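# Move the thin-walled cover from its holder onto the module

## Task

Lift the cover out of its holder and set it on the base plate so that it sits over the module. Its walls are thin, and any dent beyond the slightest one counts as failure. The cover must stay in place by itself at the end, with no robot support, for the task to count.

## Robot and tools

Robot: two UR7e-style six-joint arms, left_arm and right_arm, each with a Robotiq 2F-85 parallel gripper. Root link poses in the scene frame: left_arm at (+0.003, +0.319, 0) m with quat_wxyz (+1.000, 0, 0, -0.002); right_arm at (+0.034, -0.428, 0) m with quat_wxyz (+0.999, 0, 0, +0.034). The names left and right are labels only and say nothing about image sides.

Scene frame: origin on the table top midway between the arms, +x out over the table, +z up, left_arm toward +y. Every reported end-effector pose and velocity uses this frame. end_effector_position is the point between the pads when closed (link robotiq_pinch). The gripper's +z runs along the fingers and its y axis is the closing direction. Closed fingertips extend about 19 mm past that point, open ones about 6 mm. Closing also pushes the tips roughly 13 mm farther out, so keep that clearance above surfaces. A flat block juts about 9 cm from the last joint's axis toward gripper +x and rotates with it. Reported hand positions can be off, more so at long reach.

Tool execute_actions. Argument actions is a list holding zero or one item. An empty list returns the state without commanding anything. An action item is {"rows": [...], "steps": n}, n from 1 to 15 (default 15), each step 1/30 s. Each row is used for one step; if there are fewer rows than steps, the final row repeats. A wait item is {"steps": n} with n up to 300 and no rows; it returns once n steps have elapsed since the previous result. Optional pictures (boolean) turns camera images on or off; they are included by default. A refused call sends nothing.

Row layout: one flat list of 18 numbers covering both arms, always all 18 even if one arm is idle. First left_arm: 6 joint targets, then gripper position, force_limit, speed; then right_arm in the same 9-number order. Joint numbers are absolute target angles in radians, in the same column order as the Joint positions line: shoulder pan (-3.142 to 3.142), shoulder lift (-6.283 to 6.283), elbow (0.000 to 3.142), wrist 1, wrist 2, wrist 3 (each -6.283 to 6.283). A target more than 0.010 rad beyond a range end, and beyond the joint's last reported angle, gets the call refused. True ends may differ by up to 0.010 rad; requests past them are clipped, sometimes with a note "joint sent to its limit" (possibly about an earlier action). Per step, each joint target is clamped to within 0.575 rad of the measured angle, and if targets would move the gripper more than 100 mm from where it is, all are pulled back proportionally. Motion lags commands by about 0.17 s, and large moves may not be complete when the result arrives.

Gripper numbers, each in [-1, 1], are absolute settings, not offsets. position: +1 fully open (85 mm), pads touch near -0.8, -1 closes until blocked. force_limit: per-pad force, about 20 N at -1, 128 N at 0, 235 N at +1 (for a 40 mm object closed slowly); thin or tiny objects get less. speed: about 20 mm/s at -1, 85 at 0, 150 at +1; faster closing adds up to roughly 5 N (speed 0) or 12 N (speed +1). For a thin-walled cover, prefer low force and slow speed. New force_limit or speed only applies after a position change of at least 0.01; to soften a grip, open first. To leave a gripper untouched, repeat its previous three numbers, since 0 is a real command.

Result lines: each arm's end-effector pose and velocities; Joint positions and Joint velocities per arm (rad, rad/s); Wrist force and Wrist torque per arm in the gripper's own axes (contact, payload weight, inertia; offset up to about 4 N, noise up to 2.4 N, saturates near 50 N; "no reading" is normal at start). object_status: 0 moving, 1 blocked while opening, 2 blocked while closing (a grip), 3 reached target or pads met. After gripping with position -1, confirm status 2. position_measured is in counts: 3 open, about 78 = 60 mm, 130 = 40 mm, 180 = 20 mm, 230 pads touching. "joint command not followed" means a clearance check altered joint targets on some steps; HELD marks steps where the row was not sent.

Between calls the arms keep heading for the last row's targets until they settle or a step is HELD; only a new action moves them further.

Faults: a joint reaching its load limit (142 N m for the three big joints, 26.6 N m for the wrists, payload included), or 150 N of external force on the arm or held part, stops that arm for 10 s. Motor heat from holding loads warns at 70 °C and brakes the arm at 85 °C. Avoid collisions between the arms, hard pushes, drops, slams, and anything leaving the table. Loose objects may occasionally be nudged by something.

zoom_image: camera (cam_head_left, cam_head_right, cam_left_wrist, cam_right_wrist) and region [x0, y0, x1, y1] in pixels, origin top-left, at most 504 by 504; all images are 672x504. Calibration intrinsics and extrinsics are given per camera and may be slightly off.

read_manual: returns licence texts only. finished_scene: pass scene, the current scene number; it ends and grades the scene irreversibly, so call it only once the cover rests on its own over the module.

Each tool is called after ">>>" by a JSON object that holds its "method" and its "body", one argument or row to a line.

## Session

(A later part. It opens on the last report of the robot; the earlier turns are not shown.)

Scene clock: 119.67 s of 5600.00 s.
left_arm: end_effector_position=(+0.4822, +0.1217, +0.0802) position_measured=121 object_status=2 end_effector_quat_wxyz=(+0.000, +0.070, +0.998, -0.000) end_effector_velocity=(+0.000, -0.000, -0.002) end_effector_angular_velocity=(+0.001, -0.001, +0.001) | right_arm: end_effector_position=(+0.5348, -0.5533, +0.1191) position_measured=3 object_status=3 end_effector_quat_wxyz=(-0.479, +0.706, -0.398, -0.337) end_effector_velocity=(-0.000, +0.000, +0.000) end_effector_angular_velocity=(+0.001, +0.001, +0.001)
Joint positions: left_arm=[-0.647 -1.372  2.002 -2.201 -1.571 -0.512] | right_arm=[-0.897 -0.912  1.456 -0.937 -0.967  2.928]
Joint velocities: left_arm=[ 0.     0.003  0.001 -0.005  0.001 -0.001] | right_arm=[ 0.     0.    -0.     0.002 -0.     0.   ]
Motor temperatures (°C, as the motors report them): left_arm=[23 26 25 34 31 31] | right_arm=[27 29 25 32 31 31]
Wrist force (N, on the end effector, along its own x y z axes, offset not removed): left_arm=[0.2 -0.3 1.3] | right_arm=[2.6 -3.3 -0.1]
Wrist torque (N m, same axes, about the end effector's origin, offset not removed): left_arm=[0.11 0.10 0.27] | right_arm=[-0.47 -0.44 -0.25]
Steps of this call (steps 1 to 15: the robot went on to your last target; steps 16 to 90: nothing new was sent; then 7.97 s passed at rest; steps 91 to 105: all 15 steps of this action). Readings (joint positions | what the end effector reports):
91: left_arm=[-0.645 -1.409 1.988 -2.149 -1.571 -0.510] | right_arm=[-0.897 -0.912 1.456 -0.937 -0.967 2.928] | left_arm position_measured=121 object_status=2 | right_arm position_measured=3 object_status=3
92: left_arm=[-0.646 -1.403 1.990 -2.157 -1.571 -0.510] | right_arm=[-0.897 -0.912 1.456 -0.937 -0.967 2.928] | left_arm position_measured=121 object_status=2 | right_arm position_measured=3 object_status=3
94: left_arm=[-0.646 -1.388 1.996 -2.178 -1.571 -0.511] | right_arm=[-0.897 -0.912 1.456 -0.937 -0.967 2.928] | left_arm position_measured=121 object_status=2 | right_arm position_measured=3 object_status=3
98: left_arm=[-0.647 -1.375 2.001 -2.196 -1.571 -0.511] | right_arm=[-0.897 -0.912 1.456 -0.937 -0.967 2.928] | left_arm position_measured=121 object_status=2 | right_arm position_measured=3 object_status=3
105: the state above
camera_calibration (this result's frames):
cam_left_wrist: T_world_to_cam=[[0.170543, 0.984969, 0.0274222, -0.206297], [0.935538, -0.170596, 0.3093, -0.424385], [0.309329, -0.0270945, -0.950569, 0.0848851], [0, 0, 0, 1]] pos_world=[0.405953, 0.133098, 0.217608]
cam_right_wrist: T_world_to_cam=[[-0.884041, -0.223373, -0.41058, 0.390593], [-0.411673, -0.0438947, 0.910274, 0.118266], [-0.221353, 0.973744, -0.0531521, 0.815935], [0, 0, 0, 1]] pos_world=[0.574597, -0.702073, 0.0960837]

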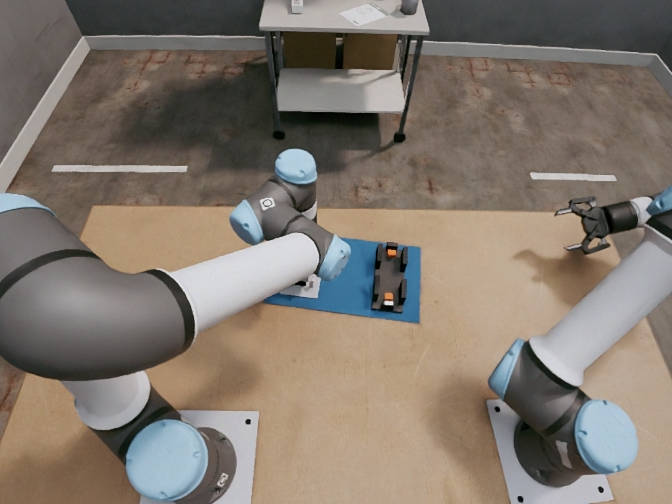

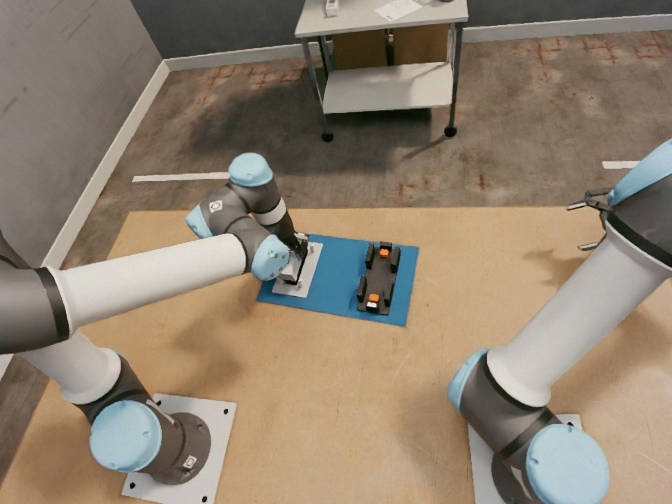

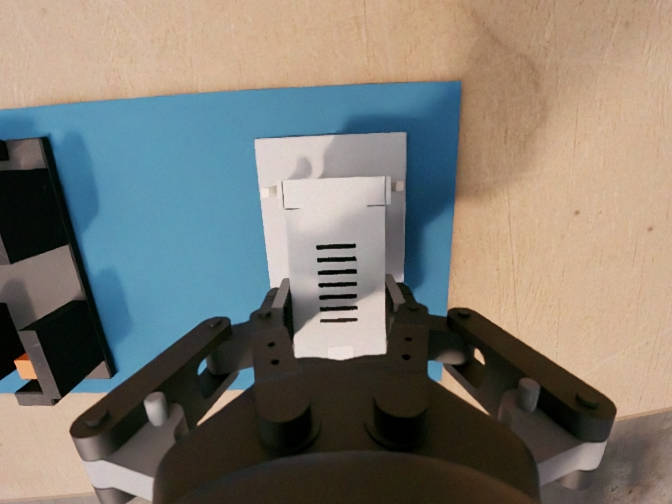

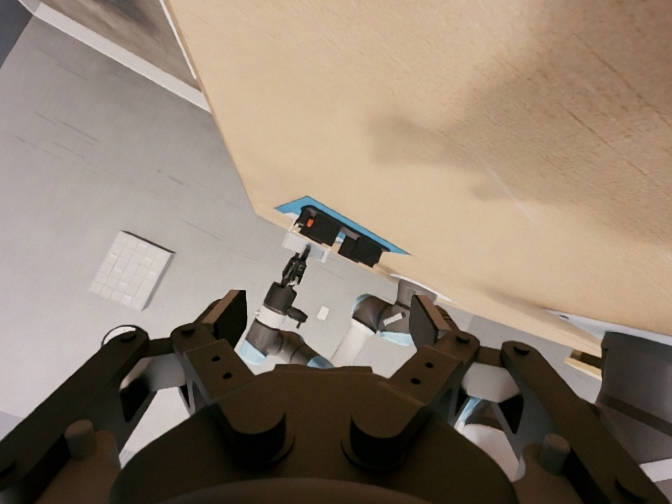

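>>> {"method": "execute_actions", "body": {
  "actions": [
    {"rows":[[-0.647,-1.3475,2.0163,-2.2398,-1.571,-0.5116,-1,-0.64,-1,-0.897,-0.912,1.456,-0.937,-0.967,2.928,1,-1,0]],"steps":15}
  ],
  "pictures": false
}}

>>> {"method": "execute_actions", "body": {
  "actions": [
    {"rows":[[-0.647,-1.3341,2.0249,-2.2618,-1.571,-0.5116,-1,-0.64,-1,-0.897,-0.912,1.456,-0.937,-0.967,2.928,1,-1,0]],"steps":15}
  ]
}}

>>> {"method": "zoom_image", "body": {
  "camera": "cam_left_wrist",
  "region": [230,110,440,300]
}}

>>> {"method": "zoom_image", "body": {
  "camera": "cam_head_right",
  "region": [230,200,360,310]
}}

Scene clock: 129.33 s of 5600.00 s.
left_arm: end_effector_position=(+0.4829, +0.1211, +0.0661) position_measured=121 object_status=2 end_effector_quat_wxyz=(+0.000, +0.070, +0.998, -0.000) end_effector_velocity=(-0.000, +0.000, -0.001) end_effector_angular_velocity=(+0.001, +0.000, +0.000) | right_arm: end_effector_position=(+0.5348, -0.5533, +0.1191) position_measured=3 object_status=3 end_effector_quat_wxyz=(-0.479, +0.706, -0.398, -0.337) end_effector_velocity=(-0.000, +0.000, +0.001) end_effector_angular_velocity=(+0.001, +0.001, +0.000)
Joint positions: left_arm=[-0.647 -1.348  2.016 -2.239 -1.571 -0.512] | right_arm=[-0.897 -0.912  1.456 -0.937 -0.967  2.928]
Joint velocities: left_arm=[-0.     0.002  0.001 -0.002  0.    -0.   ] | right_arm=[ 0.001 -0.    -0.     0.002  0.     0.   ]
Motor temperatures (°C, as the motors report them): left_arm=[23 26 25 34 31 31] | right_arm=[27 29 25 32 31 31]
Wrist force (N, on the end effector, along its own x y z axes, offset not removed): left_arm=[-0.3 -0.9 2.1] | right_arm=[2.8 -1.2 -0.4]
Wrist torque (N m, same axes, about the end effector's origin, offset not removed): left_arm=[0.16 0.28 0.19] | right_arm=[-0.09 -0.55 -0.26]
Steps of this call (steps 1 to 15: the robot went on to your last target; steps 16 to 90: nothing new was sent; then 6.17 s passed at rest; steps 91 to 105: all 15 steps of this action). Readings (joint positions | what the end effector reports):
91: left_arm=[-0.647 -1.371 2.002 -2.202 -1.571 -0.512] | right_arm=[-0.897 -0.912 1.456 -0.937 -0.967 2.928] | left_arm position_measured=121 object_status=2 | right_arm position_measured=3 object_status=3
92: left_arm=[-0.647 -1.367 2.005 -2.208 -1.571 -0.512] | right_arm=[-0.897 -0.912 1.456 -0.937 -0.967 2.928] | left_arm position_measured=121 object_status=2 | right_arm position_measured=3 object_status=3
94: left_arm=[-0.647 -1.358 2.010 -2.223 -1.571 -0.512] | right_arm=[-0.897 -0.912 1.456 -0.937 -0.967 2.928] | left_arm position_measured=121 object_status=2 | right_arm position_measured=3 object_status=3
98: left_arm=[-0.647 -1.350 2.015 -2.236 -1.571 -0.512] | right_arm=[-0.897 -0.912 1.456 -0.937 -0.967 2.928] | left_arm position_measured=121 object_status=2 | right_arm position_measured=3 object_status=3
105: the state above

Scene clock: 129.83 s of 5600.00 s.
left_arm: end_effector_position=(+0.4830, +0.1210, +0.0581) position_measured=121 object_status=2 end_effector_quat_wxyz=(+0.000, +0.070, +0.998, -0.000) end_effector_velocity=(+0.000, -0.000, -0.000) end_effector_angular_velocity=(-0.002, -0.001, +0.000) | right_arm: end_effector_position=(+0.5348, -0.5533, +0.1191) position_measured=3 object_status=3 end_effector_quat_wxyz=(-0.479, +0.706, -0.398, -0.337) end_effector_velocity=(+0.000, +0.001, -0.000) end_effector_angular_velocity=(+0.000, +0.001, +0.002)
Joint positions: left_arm=[-0.647 -1.334  2.025 -2.262 -1.571 -0.512] | right_arm=[-0.897 -0.912  1.456 -0.937 -0.967  2.928]
Joint velocities: left_arm=[ 0.     0.     0.001 -0.003 -0.001 -0.   ] | right_arm=[ 0.002  0.001  0.    -0.    -0.     0.   ]
Motor temperatures (°C, as the motors report them): left_arm=[23 26 25 34 31 31] | right_arm=[27 29 25 32 31 31]
Wrist force (N, on the end effector, along its own x y z axes, offset not removed): left_arm=[2.0 -1.8 1.1] | right_arm=[-0.9 -1.3 -1.6]
Wrist torque (N m, same axes, about the end effector's origin, offset not removed): left_arm=[-0.38 -0.38 -0.10] | right_arm=[-0.04 0.20 -0.08]
Steps of this call (steps 1 to 15: all 15 steps of this action). Readings (joint positions | what the end effector reports):
1: left_arm=[-0.647 -1.347 2.016 -2.240 -1.571 -0.512] | right_arm=[-0.897 -0.912 1.456 -0.937 -0.967 2.928] | left_arm position_measured=121 object_status=2 | right_arm position_measured=3 object_status=3
2: left_arm=[-0.647 -1.345 2.018 -2.244 -1.571 -0.512] | right_arm=[-0.897 -0.912 1.456 -0.937 -0.967 2.928] | left_arm position_measured=121 object_status=2 | right_arm position_measured=3 object_status=3
4: left_arm=[-0.647 -1.340 2.021 -2.253 -1.571 -0.512] | right_arm=[-0.897 -0.912 1.456 -0.937 -0.967 2.928] | left_arm position_measured=121 object_status=2 | right_arm position_measured=3 object_status=3
8: left_arm=[-0.647 -1.335 2.024 -2.260 -1.571 -0.512] | right_arm=[-0.897 -0.912 1.456 -0.937 -0.967 2.928] | left_arm position_measured=121 object_status=2 | right_arm position_measured=3 object_status=3
15: the state above
camera_calibration (this result's frames):
cam_left_wrist: T_world_to_cam=[[0.170645, 0.984951, 0.0274372, -0.205191], [0.935515, -0.170696, 0.309314, -0.418394], [0.309342, -0.0271148, -0.950564, 0.0635266], [0, 0, 0, 1]] pos_world=[0.406777, 0.132407, 0.195431]
cam_right_wrist: T_world_to_cam=[[-0.884041, -0.223373, -0.41058, 0.390593], [-0.411673, -0.0438945, 0.910274, 0.118266], [-0.221353, 0.973744, -0.0531522, 0.815935], [0, 0, 0, 1]] pos_world=[0.574597, -0.702073, 0.0960837]

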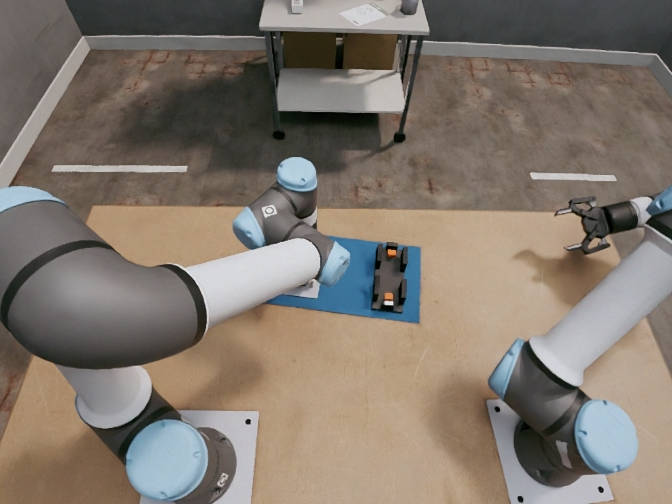

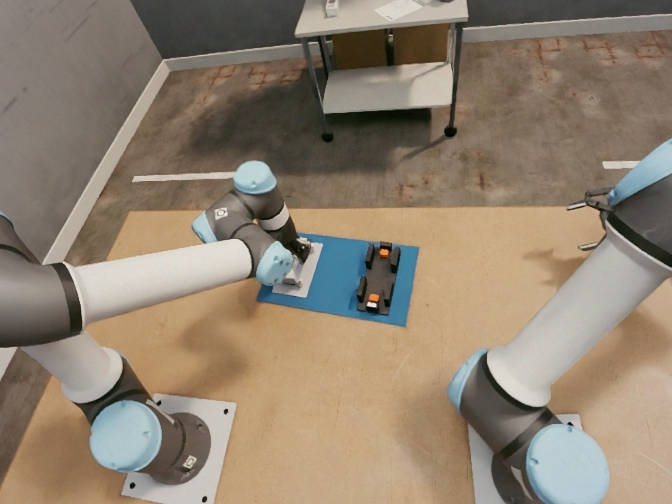

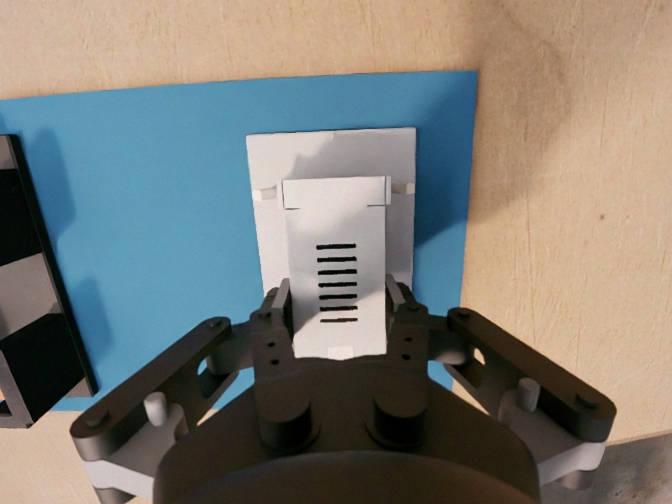

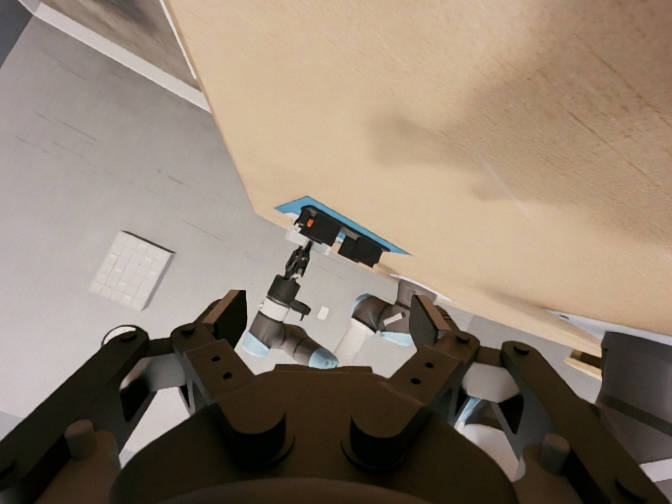

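Region (230, 110, 440, 300) of cam_left_wrist's 672x504 image, scaled by 2.400, with more detail than that image has; it fills the top 456 rows of this view, and the rest is white.

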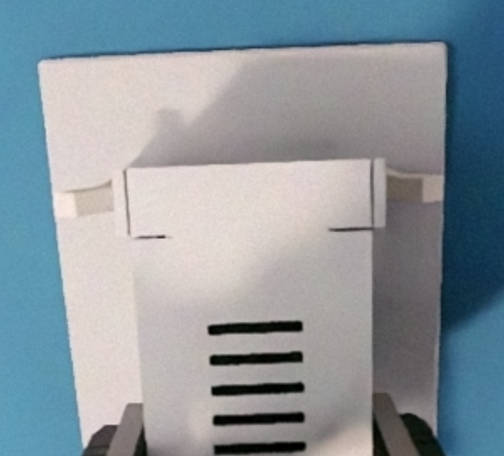

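Region (230, 200, 360, 310) of cam_head_right's 672x504 image, scaled by 3.877, with more detail than that image has; it fills the top 426 rows of this view, and the rest is white.

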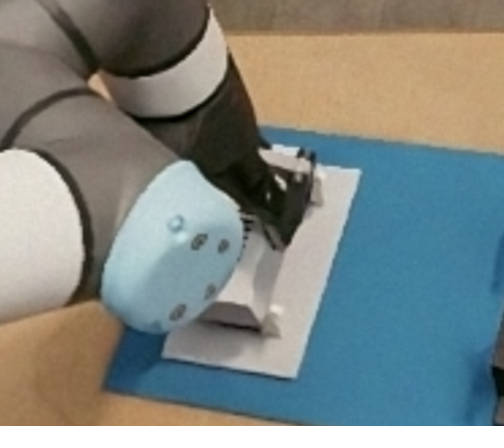

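Aligned.

>>> {"method": "execute_actions", "body": {
  "actions": [
    {"rows":[[-0.647,-1.324,2.0314,-2.2784,-1.571,-0.5116,-1,-0.64,-1,-0.897,-0.912,1.456,-0.937,-0.967,2.928,1,-1,0]],"steps":12}
  ],
  "pictures": false
}}

>>> {"method": "execute_actions", "body": {
  "actions": [
    {"rows":[[-0.647,-1.3172,2.0357,-2.2895,-1.571,-0.5116,-1,-0.64,-1,-0.897,-0.912,1.456,-0.937,-0.967,2.928,1,-1,0]],"steps":12}
  ],
  "pictures": false
}}

>>> {"method": "execute_actions", "body": {
  "actions": [
    {"rows":[[-0.647,-1.3139,2.0378,-2.2949,-1.571,-0.5116,-1,-0.64,-1,-0.897,-0.912,1.456,-0.937,-0.967,2.928,1,-1,0]],"steps":12}
  ],
  "pictures": false
}}

Scene clock: 135.40 s of 5600.00 s.
left_arm: end_effector_position=(+0.4830, +0.1210, +0.0521) position_measured=121 object_status=2 end_effector_quat_wxyz=(+0.000, +0.070, +0.998, -0.000) end_effector_velocity=(+0.000, -0.000, -0.001) end_effector_angular_velocity=(+0.000, -0.001, -0.000) | right_arm: end_effector_position=(+0.5348, -0.5533, +0.1191) position_measured=3 object_status=3 end_effector_quat_wxyz=(-0.479, +0.706, -0.398, -0.337) end_effector_velocity=(-0.000, +0.000, +0.000) end_effector_angular_velocity=(+0.000, +0.000, +0.001)
Joint positions: left_arm=[-0.647 -1.324  2.031 -2.278 -1.571 -0.512] | right_arm=[-0.897 -0.912  1.456 -0.937 -0.967  2.928]
Joint velocities: left_arm=[-0.     0.002  0.001 -0.004  0.001 -0.   ] | right_arm=[ 0.    -0.     0.     0.001 -0.    -0.   ]
Motor temperatures (°C, as the motors report them): left_arm=[23 26 25 34 31 31] | right_arm=[27 29 25 32 31 31]
Wrist force (N, on the end effector, along its own x y z axes, offset not removed): left_arm=[2.4 0.4 1.7] | right_arm=[1.2 3.4 1.0]
Wrist torque (N m, same axes, about the end effector's origin, offset not removed): left_arm=[0.05 -0.26 0.14] | right_arm=[0.75 -0.15 -0.05]
Steps of this call (steps 1 to 15: the robot went on to your last target; steps 16 to 90: nothing new was sent; then 2.17 s passed at rest; steps 91 to 102: all 12 steps of this action). Readings (joint positions | what the end effector reports):
91: left_arm=[-0.647 -1.334 2.025 -2.262 -1.571 -0.512] | right_arm=[-0.897 -0.912 1.456 -0.937 -0.967 2.928] | left_arm position_measured=121 object_status=2 | right_arm position_measured=3 object_status=3
92: left_arm=[-0.647 -1.332 2.026 -2.265 -1.571 -0.512] | right_arm=[-0.897 -0.912 1.456 -0.937 -0.967 2.928] | left_arm position_measured=121 object_status=2 | right_arm position_measured=3 object_status=3
94: left_arm=[-0.647 -1.328 2.029 -2.272 -1.571 -0.512] | right_arm=[-0.897 -0.912 1.456 -0.937 -0.967 2.928] | left_arm position_measured=121 object_status=2 | right_arm position_measured=3 object_status=3
98: left_arm=[-0.647 -1.325 2.031 -2.277 -1.571 -0.512] | right_arm=[-0.897 -0.912 1.456 -0.937 -0.967 2.928] | left_arm position_measured=121 object_status=2 | right_arm position_measured=3 object_status=3
102: the state above

Scene clock: 135.80 s of 5600.00 s.
left_arm: end_effector_position=(+0.4830, +0.1210, +0.0481) position_measured=121 object_status=2 end_effector_quat_wxyz=(+0.000, +0.070, +0.998, -0.000) end_effector_velocity=(+0.000, -0.000, -0.001) end_effector_angular_velocity=(-0.000, -0.001, +0.000) | right_arm: end_effector_position=(+0.5348, -0.5533, +0.1191) position_measured=3 object_status=3 end_effector_quat_wxyz=(-0.479, +0.706, -0.398, -0.337) end_effector_velocity=(-0.000, +0.000, -0.000) end_effector_angular_velocity=(+0.000, +0.000, +0.001)
Joint positions: left_arm=[-0.647 -1.317  2.036 -2.289 -1.571 -0.512] | right_arm=[-0.897 -0.912  1.456 -0.937 -0.967  2.928]
Joint velocities: left_arm=[ 0.     0.001  0.001 -0.004  0.    -0.   ] | right_arm=[ 0.    -0.     0.001 -0.    -0.    -0.   ]
Motor temperatures (°C, as the motors report them): left_arm=[23 26 25 34 31 31] | right_arm=[27 29 25 32 31 31]
Wrist force (N, on the end effector, along its own x y z axes, offset not removed): left_arm=[-1.8 0.1 2.5] | right_arm=[-2.8 4.4 1.1]
Wrist torque (N m, same axes, about the end effector's origin, offset not removed): left_arm=[0.36 0.58 0.36] | right_arm=[0.81 0.60 -0.14]
Steps of this call (steps 1 to 12: all 12 steps of this action). Readings (joint positions | what the end effector reports):
1: left_arm=[-0.647 -1.324 2.031 -2.278 -1.571 -0.512] | right_arm=[-0.897 -0.912 1.456 -0.937 -0.967 2.928] | left_arm position_measured=121 object_status=2 | right_arm position_measured=3 object_status=3
2: left_arm=[-0.647 -1.323 2.032 -2.281 -1.571 -0.512] | right_arm=[-0.897 -0.912 1.456 -0.937 -0.967 2.928] | left_arm position_measured=121 object_status=2 | right_arm position_measured=3 object_status=3
4: left_arm=[-0.647 -1.320 2.034 -2.285 -1.571 -0.512] | right_arm=[-0.897 -0.912 1.456 -0.937 -0.967 2.928] | left_arm position_measured=121 object_status=2 | right_arm position_measured=3 object_status=3
8: left_arm=[-0.647 -1.318 2.035 -2.288 -1.571 -0.512] | right_arm=[-0.897 -0.912 1.456 -0.937 -0.967 2.928] | left_arm position_measured=121 object_status=2 | right_arm position_measured=3 object_status=3
12: the state above

Scene clock: 136.20 s of 5600.00 s.
left_arm: end_effector_position=(+0.4829, +0.1210, +0.0461) position_measured=121 object_status=2 end_effector_quat_wxyz=(+0.000, +0.070, +0.998, -0.000) end_effector_velocity=(+0.000, -0.000, -0.000) end_effector_angular_velocity=(-0.001, -0.001, +0.001) | right_arm: end_effector_position=(+0.5348, -0.5533, +0.1191) position_measured=3 object_status=3 end_effector_quat_wxyz=(-0.479, +0.706, -0.398, -0.337) end_effector_velocity=(+0.000, -0.000, -0.000) end_effector_angular_velocity=(+0.001, -0.000, -0.001)
Joint positions: left_arm=[-0.647 -1.314  2.038 -2.295 -1.571 -0.512] | right_arm=[-0.897 -0.912  1.456 -0.937 -0.967  2.928]
Joint velocities: left_arm=[-0.     0.001  0.001 -0.003 -0.    -0.001] | right_arm=[-0.001  0.001 -0.     0.     0.001 -0.   ]
Motor temperatures (°C, as the motors report them): left_arm=[23 26 25 34 31 31] | right_arm=[27 29 25 32 31 31]
Wrist force (N, on the end effector, along its own x y z axes, offset not removed): left_arm=[-5.2 2.3 4.3] | right_arm=[1.1 3.3 4.1]
Wrist torque (N m, same axes, about the end effector's origin, offset not removed): left_arm=[0.54 0.87 0.22] | right_arm=[0.51 -0.15 0.02]
Steps of this call (steps 1 to 12: all 12 steps of this action). Readings (joint positions | what the end effector reports):
1: left_arm=[-0.647 -1.317 2.036 -2.289 -1.571 -0.512] | right_arm=[-0.897 -0.912 1.456 -0.937 -0.967 2.928] | left_arm position_measured=121 object_status=2 | right_arm position_measured=3 object_status=3
2: left_arm=[-0.647 -1.317 2.036 -2.291 -1.571 -0.512] | right_arm=[-0.897 -0.912 1.456 -0.937 -0.967 2.928] | left_arm position_measured=121 object_status=2 | right_arm position_measured=3 object_status=3
4: left_arm=[-0.647 -1.315 2.037 -2.293 -1.571 -0.512] | right_arm=[-0.897 -0.912 1.456 -0.937 -0.967 2.928] | left_arm position_measured=121 object_status=2 | right_arm position_measured=3 object_status=3
8: left_arm=[-0.647 -1.314 2.038 -2.294 -1.571 -0.512] | right_arm=[-0.897 -0.912 1.456 -0.937 -0.967 2.928] | left_arm position_measured=121 object_status=2 | right_arm position_measured=3 object_status=3
12: the state above

>>> {"method": "execute_actions", "body": {
  "actions": [
    {"rows":[[-0.647,-1.3119,2.0391,-2.2982,-1.571,-0.5116,-1,-0.64,-1,-0.897,-0.912,1.456,-0.937,-0.967,2.928,1,-1,0]],"steps":12}
  ],
  "pictures": false
}}

Scene clock: 145.73 s of 5600.00 s.
left_arm: end_effector_position=(+0.4829, +0.1211, +0.0449) position_measured=121 object_status=2 end_effector_quat_wxyz=(+0.000, +0.070, +0.998, -0.000) end_effector_velocity=(-0.000, +0.000, -0.000) end_effector_angular_velocity=(+0.001, +0.001, -0.001) | right_arm: end_effector_position=(+0.5348, -0.5533, +0.1191) position_measured=3 object_status=3 end_effector_quat_wxyz=(-0.479, +0.706, -0.398, -0.337) end_effector_velocity=(-0.000, +0.001, -0.001) end_effector_angular_velocity=(+0.000, -0.000, +0.000)
Joint positions: left_arm=[-0.647 -1.312  2.039 -2.298 -1.571 -0.512] | right_arm=[-0.897 -0.912  1.456 -0.937 -0.967  2.928]
Joint velocities: left_arm=[-0.     0.     0.     0.001  0.001  0.   ] | right_arm=[ 0.001  0.     0.001 -0.001  0.    -0.   ]
Motor temperatures (°C, as the motors report them): left_arm=[23 26 25 34 31 31] | right_arm=[27 29 25 32 31 31]
Wrist force (N, on the end effector, along its own x y z axes, offset not removed): left_arm=[1.2 -1.3 1.4] | right_arm=[1.4 1.6 -1.9]
Wrist torque (N m, same axes, about the end effector's origin, offset not removed): left_arm=[-0.07 0.08 0.23] | right_arm=[0.33 -0.13 -0.22]
Steps of this call (steps 1 to 15: the robot went on to your last target; steps 16 to 90: nothing new was sent; then 6.13 s passed at rest; steps 91 to 102: all 12 steps of this action). Readings (joint positions | what the end effector reports):
91: left_arm=[-0.647 -1.314 2.038 -2.295 -1.571 -0.512] | right_arm=[-0.897 -0.912 1.456 -0.937 -0.967 2.928] | left_arm position_measured=121 object_status=2 | right_arm position_measured=3 object_status=3
92: left_arm=[-0.647 -1.313 2.038 -2.296 -1.571 -0.512] | right_arm=[-0.897 -0.912 1.456 -0.937 -0.967 2.928] | left_arm position_measured=121 object_status=2 | right_arm position_measured=3 object_status=3
94: left_arm=[-0.647 -1.313 2.039 -2.297 -1.571 -0.512] | right_arm=[-0.897 -0.912 1.456 -0.937 -0.967 2.928] | left_arm position_measured=121 object_status=2 | right_arm position_measured=3 object_status=3
98: left_arm=[-0.647 -1.312 2.039 -2.298 -1.571 -0.512] | right_arm=[-0.897 -0.912 1.456 -0.937 -0.967 2.928] | left_arm position_measured=121 object_status=2 | right_arm position_measured=3 object_status=3
102: the state above

>>> {"method": "execute_actions", "body": {
  "actions": [
    {"rows":[[-0.647,-1.3099,2.0404,-2.3015,-1.571,-0.5116,-1,-0.64,-1,-0.897,-0.912,1.456,-0.937,-0.967,2.928,1,-1,0]],"steps":12}
  ],
  "pictures": false
}}

Scene clock: 148.50 s of 5600.00 s.
left_arm: end_effector_position=(+0.4829, +0.1211, +0.0437) position_measured=121 object_status=2 end_effector_quat_wxyz=(+0.000, +0.070, +0.998, -0.000) end_effector_velocity=(-0.000, -0.000, -0.000) end_effector_angular_velocity=(-0.002, +0.001, +0.000) | right_arm: end_effector_position=(+0.5348, -0.5533, +0.1191) position_measured=3 object_status=3 end_effector_quat_wxyz=(-0.479, +0.706, -0.398, -0.337) end_effector_velocity=(-0.000, +0.000, +0.000) end_effector_angular_velocity=(-0.001, -0.000, +0.001)
Joint positions: left_arm=[-0.647 -1.31   2.04  -2.301 -1.571 -0.512] | right_arm=[-0.897 -0.912  1.456 -0.937 -0.967  2.928]
Joint velocities: left_arm=[ 0.    -0.     0.    -0.001 -0.002 -0.   ] | right_arm=[ 0.    -0.     0.    -0.001 -0.001  0.   ]
Motor temperatures (°C, as the motors report them): left_arm=[23 26 25 34 31 31] | right_arm=[27 29 25 32 31 31]
Wrist force (N, on the end effector, along its own x y z axes, offset not removed): left_arm=[-4.1 -0.6 -6.4] | right_arm=[1.2 1.6 -1.1]
Wrist torque (N m, same axes, about the end effector's origin, offset not removed): left_arm=[0.01 0.83 0.30] | right_arm=[0.47 -0.13 -0.04]
Steps of this call (steps 1 to 15: the robot went on to your last target; steps 16 to 71: nothing new was sent; steps 72 to 83: all 12 steps of this action). Readings (joint positions | what the end effector reports):
72: left_arm=[-0.647 -1.312 2.039 -2.298 -1.571 -0.512] | right_arm=[-0.897 -0.912 1.456 -0.937 -0.967 2.928] | left_arm position_measured=121 object_status=2 | right_arm position_measured=3 object_status=3
73: left_arm=[-0.647 -1.311 2.039 -2.299 -1.571 -0.512] | right_arm=[-0.897 -0.912 1.456 -0.937 -0.967 2.928] | left_arm position_measured=121 object_status=2 | right_arm position_measured=3 object_status=3
75: left_arm=[-0.647 -1.311 2.040 -2.300 -1.571 -0.512] | right_arm=[-0.897 -0.912 1.456 -0.937 -0.967 2.928] | left_arm position_measured=121 object_status=2 | right_arm position_measured=3 object_status=3
79: left_arm=[-0.647 -1.310 2.040 -2.301 -1.571 -0.512] | right_arm=[-0.897 -0.912 1.456 -0.937 -0.967 2.928] | left_arm position_measured=121 object_status=2 | right_arm position_measured=3 object_status=3
83: the state above

>>> {"method": "execute_actions", "body": {
  "actions": [
    {"rows":[[-0.647,-1.3099,2.0404,-2.3015,-1.571,-0.5116,0.6,-0.64,-0.5,-0.897,-0.912,1.456,-0.937,-0.967,2.928,1,-1,0]],"steps":15}
  ],
  "pictures": false
}}

>>> {"method": "execute_actions", "body": {
  "actions": [
    {"rows":[[-0.647,-1.405,1.98,-2.146,-1.571,-0.5116,0.6,-0.64,-0.5,-0.897,-0.912,1.456,-0.937,-0.967,2.928,1,-1,0]],"steps":15}
  ]
}}

Scene clock: 152.47 s of 5600.00 s.
left_arm: end_effector_position=(+0.4828, +0.1211, +0.0436) position_measured=64 object_status=0 end_effector_quat_wxyz=(-0.000, +0.070, +0.998, -0.000) end_effector_velocity=(-0.000, -0.000, +0.000) end_effector_angular_velocity=(-0.001, +0.001, -0.001) | right_arm: end_effector_position=(+0.5348, -0.5533, +0.1191) position_measured=3 object_status=3 end_effector_quat_wxyz=(-0.479, +0.706, -0.398, -0.337) end_effector_velocity=(-0.001, +0.000, -0.000) end_effector_angular_velocity=(+0.001, +0.001, -0.001)
Joint positions: left_arm=[-0.647 -1.31   2.041 -2.302 -1.571 -0.512] | right_arm=[-0.897 -0.912  1.456 -0.937 -0.967  2.928]
Joint velocities: left_arm=[-0.    -0.     0.     0.    -0.001  0.001] | right_arm=[-0.    -0.     0.002 -0.     0.     0.   ]
Motor temperatures (°C, as the motors report them): left_arm=[23 26 25 34 31 31] | right_arm=[27 29 25 32 31 31]
Wrist force (N, on the end effector, along its own x y z axes, offset not removed): left_arm=[0.0 -4.0 4.0] | right_arm=[-1.9 3.0 -1.2]
Wrist torque (N m, same axes, about the end effector's origin, offset not removed): left_arm=[-0.48 0.36 0.14] | right_arm=[0.61 0.33 -0.23]
Steps of this call (steps 1 to 15: the robot went on to your last target; steps 16 to 90: nothing new was sent; then 0.47 s passed at rest; steps 91 to 105: all 15 steps of this action). Readings (joint positions | what the end effector reports):
91: left_arm=[-0.647 -1.310 2.040 -2.302 -1.571 -0.512] | right_arm=[-0.897 -0.912 1.456 -0.937 -0.967 2.928] | left_arm position_measured=121 object_status=0 | right_arm position_measured=3 object_status=3
92: left_arm=[-0.647 -1.310 2.040 -2.302 -1.571 -0.512] | right_arm=[-0.897 -0.912 1.456 -0.937 -0.967 2.928] | left_arm position_measured=121 object_status=0 | right_arm position_measured=3 object_status=3
94: left_arm=[-0.647 -1.310 2.040 -2.302 -1.571 -0.512] | right_arm=[-0.897 -0.912 1.456 -0.937 -0.967 2.928] | left_arm position_measured=114 object_status=0 | right_arm position_measured=3 object_status=3
98: left_arm=[-0.647 -1.310 2.041 -2.302 -1.571 -0.512] | right_arm=[-0.897 -0.912 1.456 -0.937 -0.967 2.928] | left_arm position_measured=97 object_status=0 | right_arm position_measured=3 object_status=3
105: the state above

Scene clock: 152.97 s of 5600.00 s.
left_arm: end_effector_position=(+0.4810, +0.1225, +0.1001) position_measured=53 object_status=3 end_effector_quat_wxyz=(+0.000, +0.070, +0.998, -0.000) end_effector_velocity=(-0.001, +0.001, +0.005) end_effector_angular_velocity=(+0.002, +0.002, -0.001) | right_arm: end_effector_position=(+0.5348, -0.5533, +0.1191) position_measured=3 object_status=3 end_effector_quat_wxyz=(-0.479, +0.706, -0.398, -0.337) end_effector_velocity=(-0.000, +0.000, +0.000) end_effector_angular_velocity=(-0.000, -0.000, +0.001)
Joint positions: left_arm=[-0.647 -1.404  1.981 -2.148 -1.571 -0.512] | right_arm=[-0.897 -0.912  1.456 -0.937 -0.967  2.928]
Joint velocities: left_arm=[-0.    -0.009 -0.006  0.018  0.     0.001] | right_arm=[ 0. -0. -0.  0. -0. -0.]
Motor temperatures (°C, as the motors report them): left_arm=[23 26 25 34 31 31] | right_arm=[27 29 25 32 31 31]
Wrist force (N, on the end effector, along its own x y z axes, offset not removed): left_arm=[-1.2 2.0 2.4] | right_arm=[3.0 2.4 -3.7]
Wrist torque (N m, same axes, about the end effector's origin, offset not removed): left_arm=[0.43 0.39 0.05] | right_arm=[0.67 -0.43 -0.11]
Steps of this call (steps 1 to 15: all 15 steps of this action). Readings (joint positions | what the end effector reports):
1: left_arm=[-0.647 -1.310 2.040 -2.301 -1.571 -0.512] | right_arm=[-0.897 -0.912 1.456 -0.937 -0.967 2.928] | left_arm position_measured=60 object_status=0 | right_arm position_measured=3 object_status=3
2: left_arm=[-0.647 -1.319 2.032 -2.291 -1.571 -0.512] | right_arm=[-0.897 -0.912 1.456 -0.937 -0.967 2.928] | left_arm position_measured=57 object_status=0 | right_arm position_measured=3 object_status=3
4: left_arm=[-0.647 -1.358 2.007 -2.234 -1.571 -0.512] | right_arm=[-0.897 -0.912 1.456 -0.937 -0.967 2.928] | left_arm position_measured=54 object_status=0 | right_arm position_measured=3 object_status=3
8: left_arm=[-0.647 -1.394 1.986 -2.167 -1.571 -0.512] | right_arm=[-0.897 -0.912 1.456 -0.937 -0.967 2.928] | left_arm position_measured=53 object_status=0 | right_arm position_measured=3 object_status=3
15: the state above
camera_calibration (this result's frames):
cam_left_wrist: T_world_to_cam=[[0.17063, 0.984956, 0.0273315, -0.207506], [0.935485, -0.170647, 0.30943, -0.429228], [0.309439, -0.0272299, -0.95053, 0.104123], [0, 0, 0, 1]] pos_world=[0.404723, 0.133973, 0.237459]
cam_right_wrist: T_world_to_cam=[[-0.884041, -0.223373, -0.41058, 0.390593], [-0.411673, -0.0438947, 0.910274, 0.118266], [-0.221353, 0.973744, -0.053152, 0.815935], [0, 0, 0, 1]] pos_world=[0.574597, -0.702073, 0.0960836]

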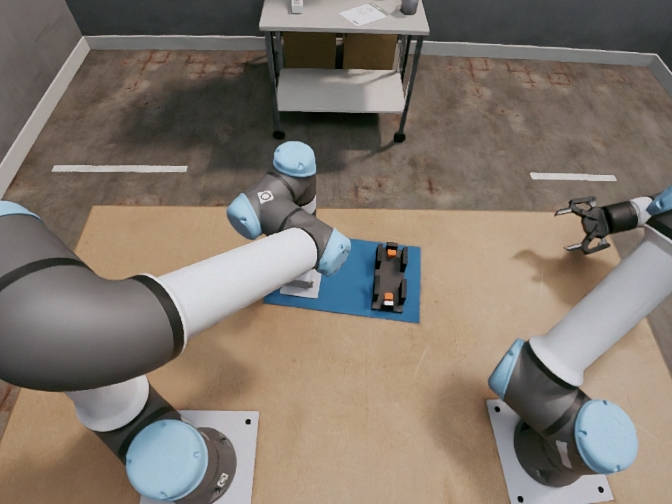

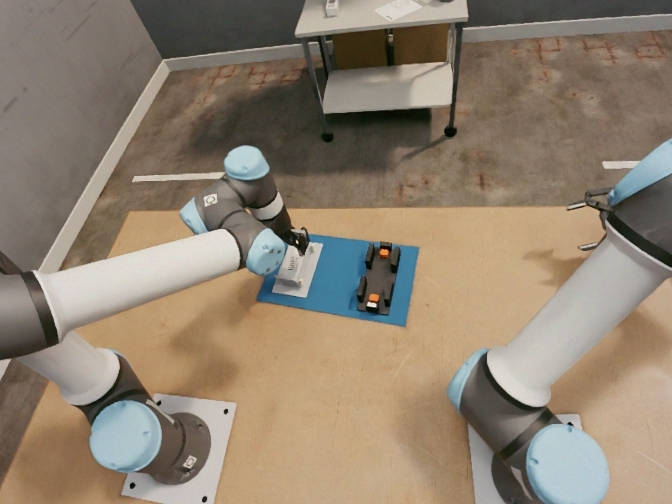

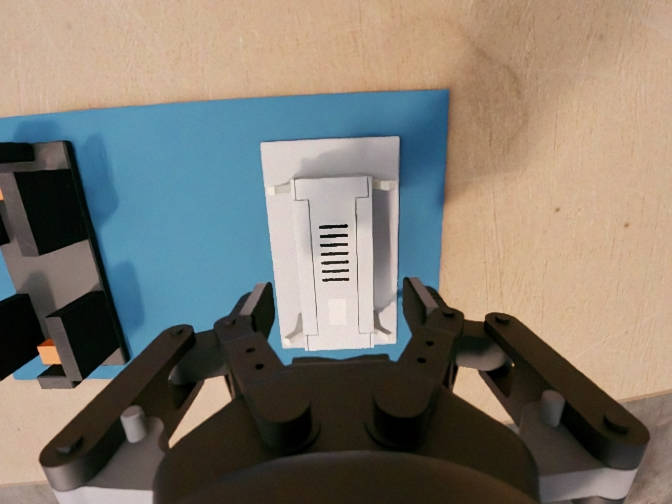

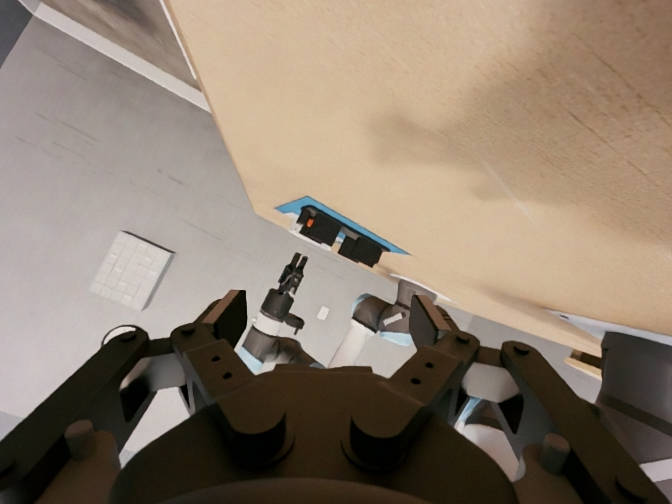

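>>> {"method": "finished_scene", "body": {
  "scene": 2
}}

The scene is finished: the task was done.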